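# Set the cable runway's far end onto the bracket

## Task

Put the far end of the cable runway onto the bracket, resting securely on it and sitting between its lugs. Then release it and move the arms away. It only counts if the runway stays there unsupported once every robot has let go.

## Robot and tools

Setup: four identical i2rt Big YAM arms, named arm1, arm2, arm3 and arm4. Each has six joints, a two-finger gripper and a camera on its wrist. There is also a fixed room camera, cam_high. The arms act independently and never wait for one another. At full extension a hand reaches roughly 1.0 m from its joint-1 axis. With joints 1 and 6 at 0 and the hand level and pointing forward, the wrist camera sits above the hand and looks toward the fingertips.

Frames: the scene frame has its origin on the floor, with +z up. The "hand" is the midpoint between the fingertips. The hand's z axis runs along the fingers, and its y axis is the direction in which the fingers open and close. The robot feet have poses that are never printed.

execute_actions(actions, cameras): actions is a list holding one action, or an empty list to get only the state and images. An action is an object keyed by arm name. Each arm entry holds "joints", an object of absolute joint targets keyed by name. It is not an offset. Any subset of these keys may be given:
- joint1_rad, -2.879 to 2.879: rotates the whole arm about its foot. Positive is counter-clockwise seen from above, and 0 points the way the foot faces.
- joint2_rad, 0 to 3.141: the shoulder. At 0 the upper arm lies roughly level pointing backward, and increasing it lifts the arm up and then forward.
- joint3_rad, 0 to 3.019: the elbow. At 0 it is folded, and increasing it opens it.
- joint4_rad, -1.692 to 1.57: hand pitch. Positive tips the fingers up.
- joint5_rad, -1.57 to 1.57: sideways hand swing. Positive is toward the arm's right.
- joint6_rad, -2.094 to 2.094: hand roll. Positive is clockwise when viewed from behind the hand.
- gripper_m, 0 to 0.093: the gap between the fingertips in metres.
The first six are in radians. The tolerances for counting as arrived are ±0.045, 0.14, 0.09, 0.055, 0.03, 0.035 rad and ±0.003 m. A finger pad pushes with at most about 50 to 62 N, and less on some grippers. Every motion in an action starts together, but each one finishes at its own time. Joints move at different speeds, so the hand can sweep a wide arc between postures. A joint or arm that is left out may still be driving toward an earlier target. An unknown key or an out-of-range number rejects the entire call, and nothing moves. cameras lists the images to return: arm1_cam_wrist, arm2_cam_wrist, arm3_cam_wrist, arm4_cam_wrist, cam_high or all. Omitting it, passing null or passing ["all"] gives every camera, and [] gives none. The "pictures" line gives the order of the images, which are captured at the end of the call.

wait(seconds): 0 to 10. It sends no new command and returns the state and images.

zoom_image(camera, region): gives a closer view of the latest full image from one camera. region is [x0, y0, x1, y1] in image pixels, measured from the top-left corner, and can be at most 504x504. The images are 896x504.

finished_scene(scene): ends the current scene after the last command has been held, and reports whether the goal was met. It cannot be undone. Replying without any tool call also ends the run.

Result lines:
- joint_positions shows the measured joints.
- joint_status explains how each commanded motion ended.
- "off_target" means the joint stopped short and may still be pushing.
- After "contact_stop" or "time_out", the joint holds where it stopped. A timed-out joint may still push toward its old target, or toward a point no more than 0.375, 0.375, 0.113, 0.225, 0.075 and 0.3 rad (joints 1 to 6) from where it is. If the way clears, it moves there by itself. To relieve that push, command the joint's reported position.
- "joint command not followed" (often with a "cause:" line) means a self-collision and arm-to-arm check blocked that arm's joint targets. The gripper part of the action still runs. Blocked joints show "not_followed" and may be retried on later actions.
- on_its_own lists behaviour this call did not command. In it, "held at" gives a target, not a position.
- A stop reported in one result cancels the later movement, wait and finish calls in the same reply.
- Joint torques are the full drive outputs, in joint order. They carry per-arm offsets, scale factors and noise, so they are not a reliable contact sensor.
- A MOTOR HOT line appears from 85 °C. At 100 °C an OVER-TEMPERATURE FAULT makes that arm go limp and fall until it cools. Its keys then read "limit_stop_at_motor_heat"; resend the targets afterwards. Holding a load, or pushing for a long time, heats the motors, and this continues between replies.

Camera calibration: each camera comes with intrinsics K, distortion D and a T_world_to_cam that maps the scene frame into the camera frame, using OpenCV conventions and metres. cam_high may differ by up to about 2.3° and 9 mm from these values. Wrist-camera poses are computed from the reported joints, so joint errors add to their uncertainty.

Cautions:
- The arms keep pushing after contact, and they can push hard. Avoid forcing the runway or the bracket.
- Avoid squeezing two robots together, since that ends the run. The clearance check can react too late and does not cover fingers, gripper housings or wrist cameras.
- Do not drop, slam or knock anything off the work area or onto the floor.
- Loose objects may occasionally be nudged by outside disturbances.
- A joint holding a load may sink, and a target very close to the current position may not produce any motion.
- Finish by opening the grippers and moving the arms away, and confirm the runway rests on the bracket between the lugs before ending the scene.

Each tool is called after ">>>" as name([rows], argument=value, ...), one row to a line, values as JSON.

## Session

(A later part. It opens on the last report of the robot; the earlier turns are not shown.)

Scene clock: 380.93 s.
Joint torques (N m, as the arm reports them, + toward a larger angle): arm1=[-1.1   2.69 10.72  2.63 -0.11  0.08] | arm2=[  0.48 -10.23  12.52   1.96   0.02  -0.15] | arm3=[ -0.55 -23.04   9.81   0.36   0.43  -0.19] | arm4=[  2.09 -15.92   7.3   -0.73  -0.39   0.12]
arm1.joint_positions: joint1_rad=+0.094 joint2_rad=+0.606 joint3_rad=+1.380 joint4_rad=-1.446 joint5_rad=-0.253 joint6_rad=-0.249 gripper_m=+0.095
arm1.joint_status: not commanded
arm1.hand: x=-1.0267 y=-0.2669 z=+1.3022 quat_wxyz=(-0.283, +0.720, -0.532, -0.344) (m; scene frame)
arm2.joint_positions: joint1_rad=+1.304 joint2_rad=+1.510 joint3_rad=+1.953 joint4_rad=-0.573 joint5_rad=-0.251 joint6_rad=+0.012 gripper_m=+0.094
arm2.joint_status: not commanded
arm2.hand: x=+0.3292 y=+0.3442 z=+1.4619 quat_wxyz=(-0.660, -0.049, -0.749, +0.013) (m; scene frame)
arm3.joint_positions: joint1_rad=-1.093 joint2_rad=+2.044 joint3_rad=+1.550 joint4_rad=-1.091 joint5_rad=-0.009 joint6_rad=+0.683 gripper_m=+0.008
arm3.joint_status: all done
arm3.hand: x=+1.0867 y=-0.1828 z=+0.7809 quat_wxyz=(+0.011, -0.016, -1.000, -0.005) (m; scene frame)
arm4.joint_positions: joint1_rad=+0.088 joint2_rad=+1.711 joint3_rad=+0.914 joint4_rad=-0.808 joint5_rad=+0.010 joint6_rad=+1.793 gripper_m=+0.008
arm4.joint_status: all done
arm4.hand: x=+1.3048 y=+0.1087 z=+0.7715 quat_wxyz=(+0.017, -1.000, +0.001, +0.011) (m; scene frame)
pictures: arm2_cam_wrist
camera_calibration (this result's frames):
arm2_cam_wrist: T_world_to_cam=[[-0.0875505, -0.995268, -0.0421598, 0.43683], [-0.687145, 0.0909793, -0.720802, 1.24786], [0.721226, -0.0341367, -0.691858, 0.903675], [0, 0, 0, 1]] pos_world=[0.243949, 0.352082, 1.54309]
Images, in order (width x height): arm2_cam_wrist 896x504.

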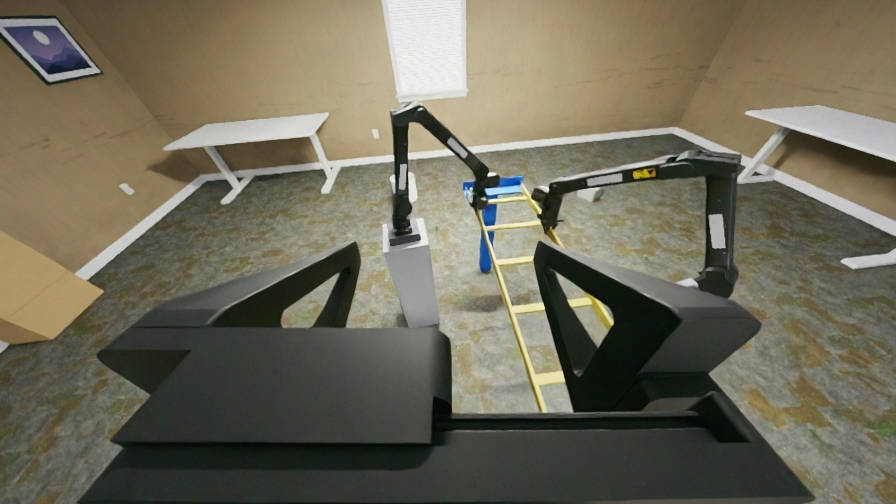

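>>> execute_actions([
  {"arm3":{"joints":{"joint1_rad":-1.145,"joint2_rad":2.08,"joint3_rad":1.70,"joint4_rad":-1.125,"joint6_rad":0.625}},"arm4":{"joints":{"joint1_rad":0.195,"joint2_rad":1.63,"joint3_rad":0.985,"joint4_rad":-0.82,"joint6_rad":1.91}}},
], cameras=["arm2_cam_wrist"])

>>> zoom_image(camera="arm2_cam_wrist", region=[440, 150, 580, 250])

Scene clock: 389.33 s.
Joint torques (N m, as the arm reports them, + toward a larger angle): arm1=[-1.15  2.68 10.72  2.62 -0.11  0.08] | arm2=[  1.15 -10.01  12.52   2.08   0.03  -0.11] | arm3=[ -1.27 -24.42  12.1    0.19   0.76  -0.29] | arm4=[  1.48 -17.65   9.97  -0.91  -0.5    0.19]
arm1.joint_positions: joint1_rad=+0.094 joint2_rad=+0.606 joint3_rad=+1.380 joint4_rad=-1.446 joint5_rad=-0.253 joint6_rad=-0.249 gripper_m=+0.095
arm1.joint_status: not commanded
arm1.hand: x=-1.0267 y=-0.2669 z=+1.3022 quat_wxyz=(-0.283, +0.720, -0.532, -0.344) (m; scene frame)
arm2.joint_positions: joint1_rad=+1.304 joint2_rad=+1.510 joint3_rad=+1.953 joint4_rad=-0.573 joint5_rad=-0.251 joint6_rad=+0.012 gripper_m=+0.094
arm2.joint_status: not commanded
arm2.hand: x=+0.3292 y=+0.3442 z=+1.4619 quat_wxyz=(-0.660, -0.049, -0.749, +0.013) (m; scene frame)
arm3.joint_positions: joint1_rad=-1.128 joint2_rad=+2.106 joint3_rad=+1.662 joint4_rad=-1.111 joint5_rad=-0.016 joint6_rad=+0.646 gripper_m=+0.008
arm3.joint_status: all done
arm3.hand: x=+1.1267 y=-0.1786 z=+0.7825 quat_wxyz=(+0.001, -0.015, -1.000, -0.016) (m; scene frame)
arm4.joint_positions: joint1_rad=+0.183 joint2_rad=+1.711 joint3_rad=+0.918 joint4_rad=-0.794 joint5_rad=+0.013 joint6_rad=+1.887 gripper_m=+0.008
arm4.joint_status: all done
arm4.hand: x=+1.3431 y=+0.1131 z=+0.7723 quat_wxyz=(+0.007, -1.000, +0.000, +0.011) (m; scene frame)
pictures: arm2_cam_wrist
camera_calibration (this result's frames):
arm2_cam_wrist: T_world_to_cam=[[-0.0875505, -0.995268, -0.0421598, 0.43683], [-0.687145, 0.0909793, -0.720802, 1.24786], [0.721226, -0.0341367, -0.691858, 0.903675], [0, 0, 0, 1]] pos_world=[0.243949, 0.352082, 1.54309]
Images, in order (width x height): arm2_cam_wrist 896x504.

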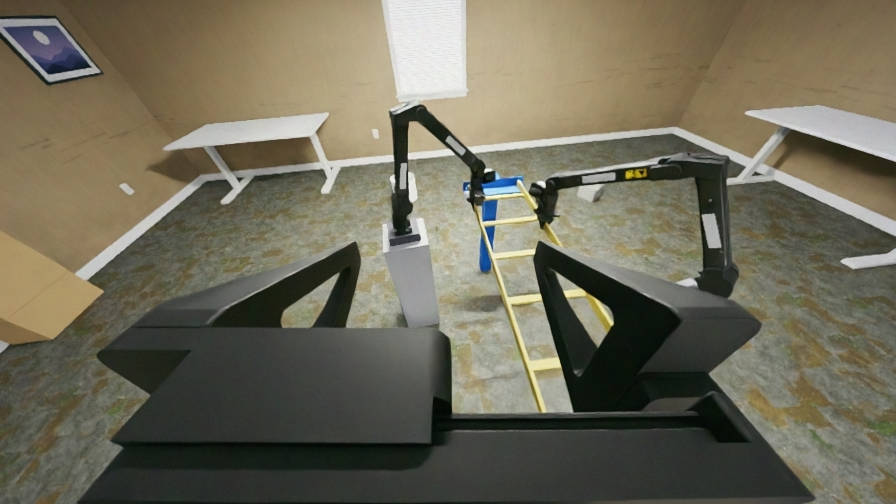

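Region (440, 150, 580, 250) of arm2_cam_wrist's 896x504 image, scaled by 3.600, with more detail than that image has; it fills the top 360 rows of this view, and the rest is white.

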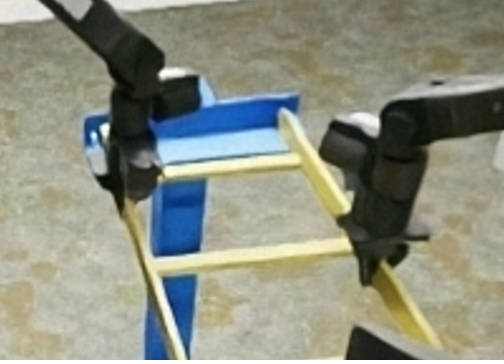

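>>> execute_actions([
  {"arm3":{"joints":{"joint1_rad":-1.165,"joint2_rad":2.12,"joint3_rad":1.765,"joint4_rad":-1.15,"joint6_rad":0.606}},"arm4":{"joints":{"joint1_rad":0.24,"joint2_rad":1.64,"joint3_rad":1.005,"joint4_rad":-0.82,"joint6_rad":1.96}}},
], cameras=[])

>>> execute_actions([
  {"arm3":{"joints":{"joint1_rad":-1.145,"joint2_rad":2.16,"joint3_rad":1.73,"joint6_rad":0.62}},"arm4":{"joints":{"joint1_rad":0.225,"joint2_rad":1.70,"joint3_rad":0.96,"joint6_rad":1.94}}},
], cameras=["arm2_cam_wrist"])

>>> zoom_image(camera="arm2_cam_wrist", region=[440, 150, 580, 250])

Scene clock: 399.30 s.
Joint torques (N m, as the arm reports them, + toward a larger angle): arm1=[-1.14  2.64 10.72  2.64 -0.11  0.08] | arm2=[ 1.03 -9.83 12.53  2.12  0.   -0.12] | arm3=[ -2.18 -23.94  13.44   0.13   0.84  -0.36] | arm4=[  2.4  -16.83  11.37  -0.89  -0.6    0.4 ]
arm1.joint_positions: joint1_rad=+0.094 joint2_rad=+0.606 joint3_rad=+1.380 joint4_rad=-1.446 joint5_rad=-0.253 joint6_rad=-0.249 gripper_m=+0.095
arm1.joint_status: not commanded
arm1.hand: x=-1.0267 y=-0.2669 z=+1.3022 quat_wxyz=(-0.283, +0.720, -0.532, -0.344) (m; scene frame)
arm2.joint_positions: joint1_rad=+1.304 joint2_rad=+1.510 joint3_rad=+1.953 joint4_rad=-0.573 joint5_rad=-0.251 joint6_rad=+0.012 gripper_m=+0.094
arm2.joint_status: not commanded
arm2.hand: x=+0.3292 y=+0.3442 z=+1.4619 quat_wxyz=(-0.660, -0.049, -0.749, +0.013) (m; scene frame)
arm3.joint_positions: joint1_rad=-1.136 joint2_rad=+2.136 joint3_rad=+1.713 joint4_rad=-1.134 joint5_rad=-0.017 joint6_rad=+0.634 gripper_m=+0.008
arm3.joint_status: all done
arm3.hand: x=+1.1387 y=-0.1763 z=+0.7822 quat_wxyz=(+0.003, -0.013, -1.000, -0.016) (m; scene frame)
arm4.joint_positions: joint1_rad=+0.214 joint2_rad=+1.712 joint3_rad=+0.920 joint4_rad=-0.794 joint5_rad=+0.015 joint6_rad=+1.916 gripper_m=+0.008
arm4.joint_status: joint6_rad time_out (moved +0.029 of +0.073); the others done
arm4.on_its_own: joint6_rad reads +1.916 and still pushes toward +1.960 since a time_out
arm4.hand: x=+1.3549 y=+0.1164 z=+0.7724 quat_wxyz=(+0.006, -1.000, +0.000, +0.012) (m; scene frame)
pictures: none
No camera images: the call's "cameras" was empty. Leave "cameras" out to get every camera's image.

not run: a stop came earlier in this reply.

Region (440, 150, 580, 250) of arm2_cam_wrist's 896x504 image, scaled by 3.600, with more detail than that image has; it fills the top 360 rows of this view, and the rest is white.

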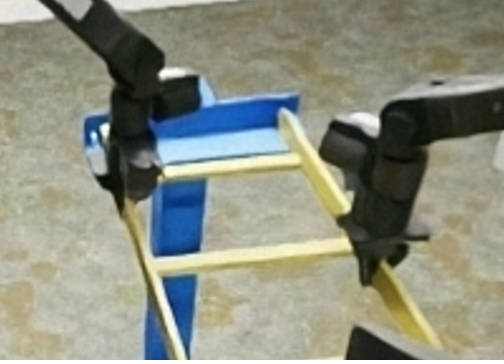

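>>> execute_actions([
  {"arm3":{"joints":{"joint1_rad":-1.14,"joint2_rad":2.15,"joint3_rad":1.72,"joint6_rad":0.634}},"arm4":{"joints":{"joint1_rad":0.215,"joint2_rad":1.70,"joint3_rad":0.95,"joint6_rad":1.916}}},
], cameras=["arm2_cam_wrist"])

>>> zoom_image(camera="arm2_cam_wrist", region=[440, 150, 580, 250])

Scene clock: 402.63 s.
Joint torques (N m, as the arm reports them, + toward a larger angle): arm1=[-1.12  2.68 10.72  2.61 -0.11  0.08] | arm2=[  1.05 -10.32  12.57   2.06   0.    -0.12] | arm3=[ -0.34 -21.31   9.46   0.11   0.84  -0.13] | arm4=[  0.85 -12.23   7.27  -0.84  -0.48  -0.03]
arm1.joint_positions: joint1_rad=+0.094 joint2_rad=+0.606 joint3_rad=+1.380 joint4_rad=-1.446 joint5_rad=-0.253 joint6_rad=-0.249 gripper_m=+0.095
arm1.joint_status: not commanded
arm1.hand: x=-1.0267 y=-0.2669 z=+1.3022 quat_wxyz=(-0.283, +0.720, -0.532, -0.344) (m; scene frame)
arm2.joint_positions: joint1_rad=+1.304 joint2_rad=+1.510 joint3_rad=+1.953 joint4_rad=-0.573 joint5_rad=-0.251 joint6_rad=+0.012 gripper_m=+0.094
arm2.joint_status: not commanded
arm2.hand: x=+0.3292 y=+0.3442 z=+1.4619 quat_wxyz=(-0.660, -0.049, -0.749, +0.013) (m; scene frame)
arm3.joint_positions: joint1_rad=-1.136 joint2_rad=+2.137 joint3_rad=+1.713 joint4_rad=-1.134 joint5_rad=-0.017 joint6_rad=+0.635 gripper_m=+0.008
arm3.joint_status: all done
arm3.hand: x=+1.1385 y=-0.1761 z=+0.7815 quat_wxyz=(+0.003, -0.013, -1.000, -0.016) (m; scene frame)
arm4.joint_positions: joint1_rad=+0.213 joint2_rad=+1.715 joint3_rad=+0.920 joint4_rad=-0.795 joint5_rad=+0.012 joint6_rad=+1.913 gripper_m=+0.008
arm4.joint_status: all done
arm4.hand: x=+1.3545 y=+0.1170 z=+0.7711 quat_wxyz=(+0.008, -1.000, -0.001, +0.011) (m; scene frame)
pictures: arm2_cam_wrist
camera_calibration (this result's frames):
arm2_cam_wrist: T_world_to_cam=[[-0.0875505, -0.995268, -0.0421598, 0.43683], [-0.687145, 0.0909793, -0.720802, 1.24786], [0.721226, -0.0341367, -0.691858, 0.903675], [0, 0, 0, 1]] pos_world=[0.243949, 0.352082, 1.54309]
Images, in order (width x height): arm2_cam_wrist 896x504.

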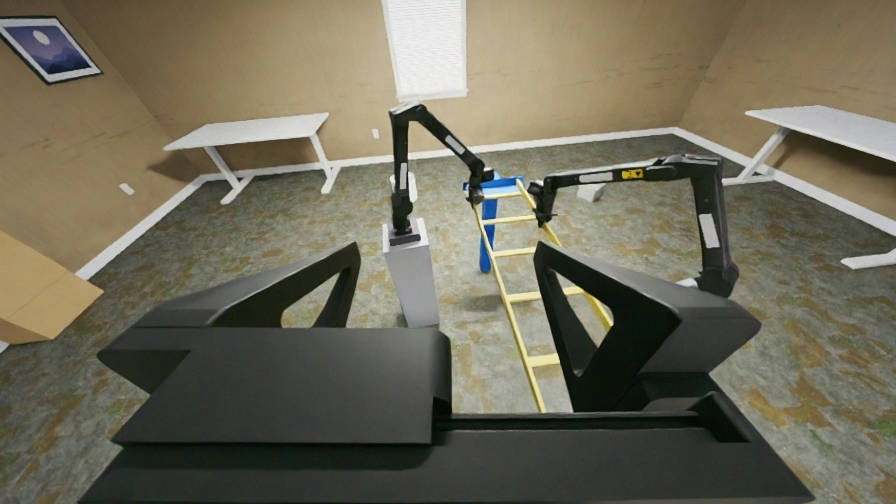

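Region (440, 150, 580, 250) of arm2_cam_wrist's 896x504 image, scaled by 3.600, with more detail than that image has; it fills the top 360 rows of this view, and the rest is white.

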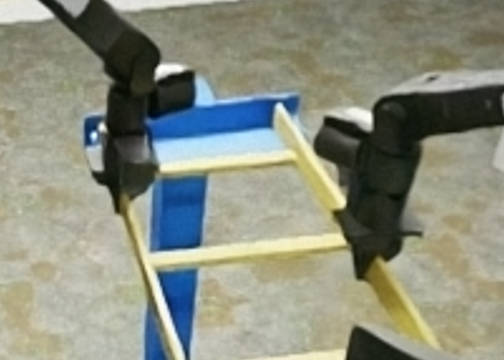

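Resting on the shelf. Release and lift.

>>> execute_actions([
  {"arm3":{"joints":{"gripper_m":0.06}},"arm4":{"joints":{"gripper_m":0.06}}},
], cameras=[])

>>> execute_actions([
  {"arm3":{"joints":{"joint2_rad":1.85,"joint3_rad":1.85,"joint4_rad":-1.5}},"arm4":{"joints":{"joint2_rad":1.40,"joint3_rad":1.25,"joint4_rad":-1.4}}},
], cameras=["arm4_cam_wrist","arm2_cam_wrist"])

>>> zoom_image(camera="arm2_cam_wrist", region=[440, 150, 580, 250])

Scene clock: 407.70 s.
Joint torques (N m, as the arm reports them, + toward a larger angle): arm1=[-1.13  2.68 10.71  2.61 -0.11  0.08] | arm2=[  0.74 -10.14  12.49   2.03  -0.02  -0.12] | arm3=[  0.19 -21.29   9.46   0.23   0.21  -0.13] | arm4=[  0.87 -12.26   7.33  -0.5   -0.14  -0.02]
arm1.joint_positions: joint1_rad=+0.094 joint2_rad=+0.606 joint3_rad=+1.380 joint4_rad=-1.446 joint5_rad=-0.253 joint6_rad=-0.249 gripper_m=+0.095
arm1.joint_status: not commanded
arm1.hand: x=-1.0267 y=-0.2669 z=+1.3022 quat_wxyz=(-0.283, +0.720, -0.532, -0.344) (m; scene frame)
arm2.joint_positions: joint1_rad=+1.304 joint2_rad=+1.510 joint3_rad=+1.953 joint4_rad=-0.573 joint5_rad=-0.251 joint6_rad=+0.012 gripper_m=+0.094
arm2.joint_status: not commanded
arm2.hand: x=+0.3292 y=+0.3442 z=+1.4619 quat_wxyz=(-0.660, -0.049, -0.749, +0.013) (m; scene frame)
arm3.joint_positions: joint1_rad=-1.136 joint2_rad=+2.137 joint3_rad=+1.713 joint4_rad=-1.136 joint5_rad=-0.004 joint6_rad=+0.635 gripper_m=+0.060
arm3.joint_status: all done
arm3.hand: x=+1.1394 y=-0.1785 z=+0.7812 quat_wxyz=(+0.000, -0.014, -1.000, -0.010) (m; scene frame)
arm4.joint_positions: joint1_rad=+0.213 joint2_rad=+1.714 joint3_rad=+0.921 joint4_rad=-0.803 joint5_rad=+0.004 joint6_rad=+1.913 gripper_m=+0.060
arm4.joint_status: all done
arm4.hand: x=+1.3555 y=+0.1185 z=+0.7720 quat_wxyz=(+0.012, -1.000, -0.001, +0.008) (m; scene frame)
pictures: none
No camera images: the call's "cameras" was empty. Leave "cameras" out to get every camera's image.

Scene clock: 409.20 s.
Joint torques (N m, as the arm reports them, + toward a larger angle): arm1=[-1.07  2.65 10.72  2.63 -0.11  0.08] | arm2=[  0.43 -10.15  12.51   2.09  -0.01  -0.14] | arm3=[ -0.32 -20.76  11.23   0.26   0.19  -0.13] | arm4=[ 0.85 -8.36  8.39 -0.48 -0.12 -0.03]
arm1.joint_positions: joint1_rad=+0.094 joint2_rad=+0.606 joint3_rad=+1.380 joint4_rad=-1.446 joint5_rad=-0.253 joint6_rad=-0.249 gripper_m=+0.095
arm1.joint_status: not commanded
arm1.hand: x=-1.0267 y=-0.2669 z=+1.3022 quat_wxyz=(-0.283, +0.720, -0.532, -0.344) (m; scene frame)
arm2.joint_positions: joint1_rad=+1.304 joint2_rad=+1.510 joint3_rad=+1.953 joint4_rad=-0.573 joint5_rad=-0.251 joint6_rad=+0.012 gripper_m=+0.094
arm2.joint_status: not commanded
arm2.hand: x=+0.3292 y=+0.3442 z=+1.4619 quat_wxyz=(-0.660, -0.049, -0.749, +0.013) (m; scene frame)
arm3.joint_positions: joint1_rad=-1.136 joint2_rad=+1.859 joint3_rad=+1.834 joint4_rad=-1.486 joint5_rad=-0.004 joint6_rad=+0.635 gripper_m=+0.060
arm3.joint_status: all done
arm3.hand: x=+1.1063 y=-0.2047 z=+0.9900 quat_wxyz=(-0.020, -0.014, -0.999, -0.024) (m; scene frame)
arm4.joint_positions: joint1_rad=+0.213 joint2_rad=+1.393 joint3_rad=+1.236 joint4_rad=-1.383 joint5_rad=+0.004 joint6_rad=+1.913 gripper_m=+0.060
arm4.joint_status: all done
arm4.hand: x=+1.3570 y=+0.1165 z=+1.0040 quat_wxyz=(-0.014, -1.000, -0.001, -0.001) (m; scene frame)
pictures: arm2_cam_wrist, arm4_cam_wrist
camera_calibration (this result's frames):
arm2_cam_wrist: T_world_to_cam=[[-0.0875505, -0.995268, -0.0421598, 0.43683], [-0.687145, 0.0909793, -0.720802, 1.24786], [0.721226, -0.0341367, -0.691858, 0.903675], [0, 0, 0, 1]] pos_world=[0.243949, 0.352082, 1.54309]
arm4_cam_wrist: T_world_to_cam=[[0.000405965, 0.999675, -0.0254804, -0.0949659], [0.815248, 0.0144251, 0.578932, -1.68486], [0.579111, -0.0210079, -0.814978, 0.157455], [0, 0, 0, 1]] pos_world=[1.28244, 0.122547, 1.10132]
Images, in order (width x height): arm2_cam_wrist 896x504, arm4_cam_wrist 896x504.

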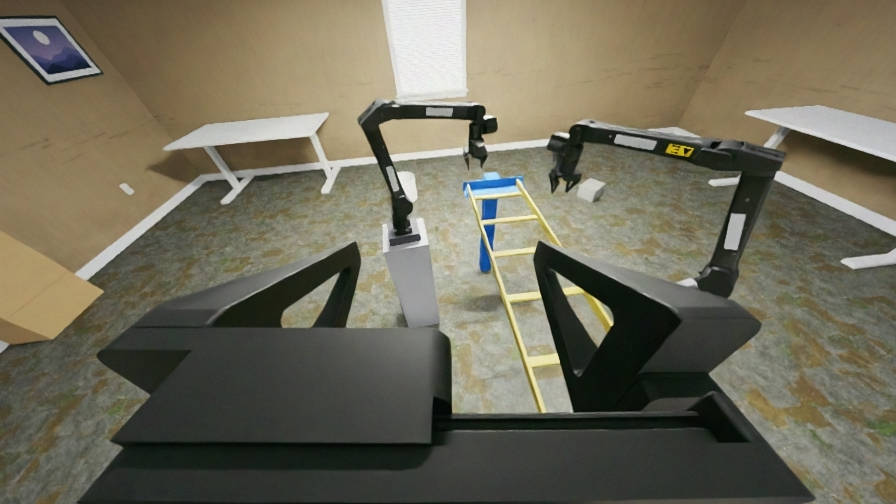

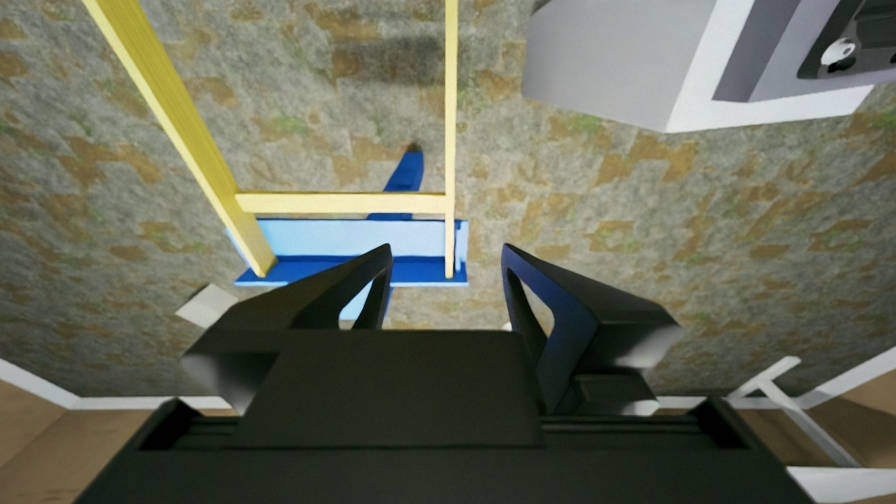

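Region (440, 150, 580, 250) of arm2_cam_wrist's 896x504 image, scaled by 3.600, with more detail than that image has; it fills the top 360 rows of this view, and the rest is white.

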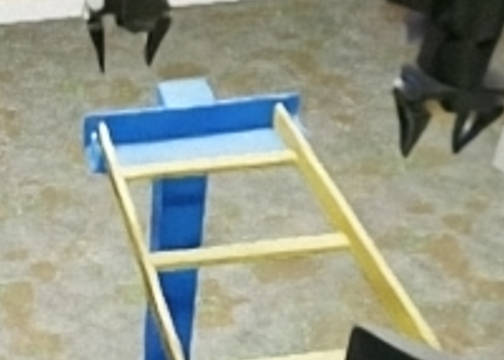

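Seated between the lugs, close to the back wall.

>>> finished_scene(scene=1)

The scene is finished: the task was done.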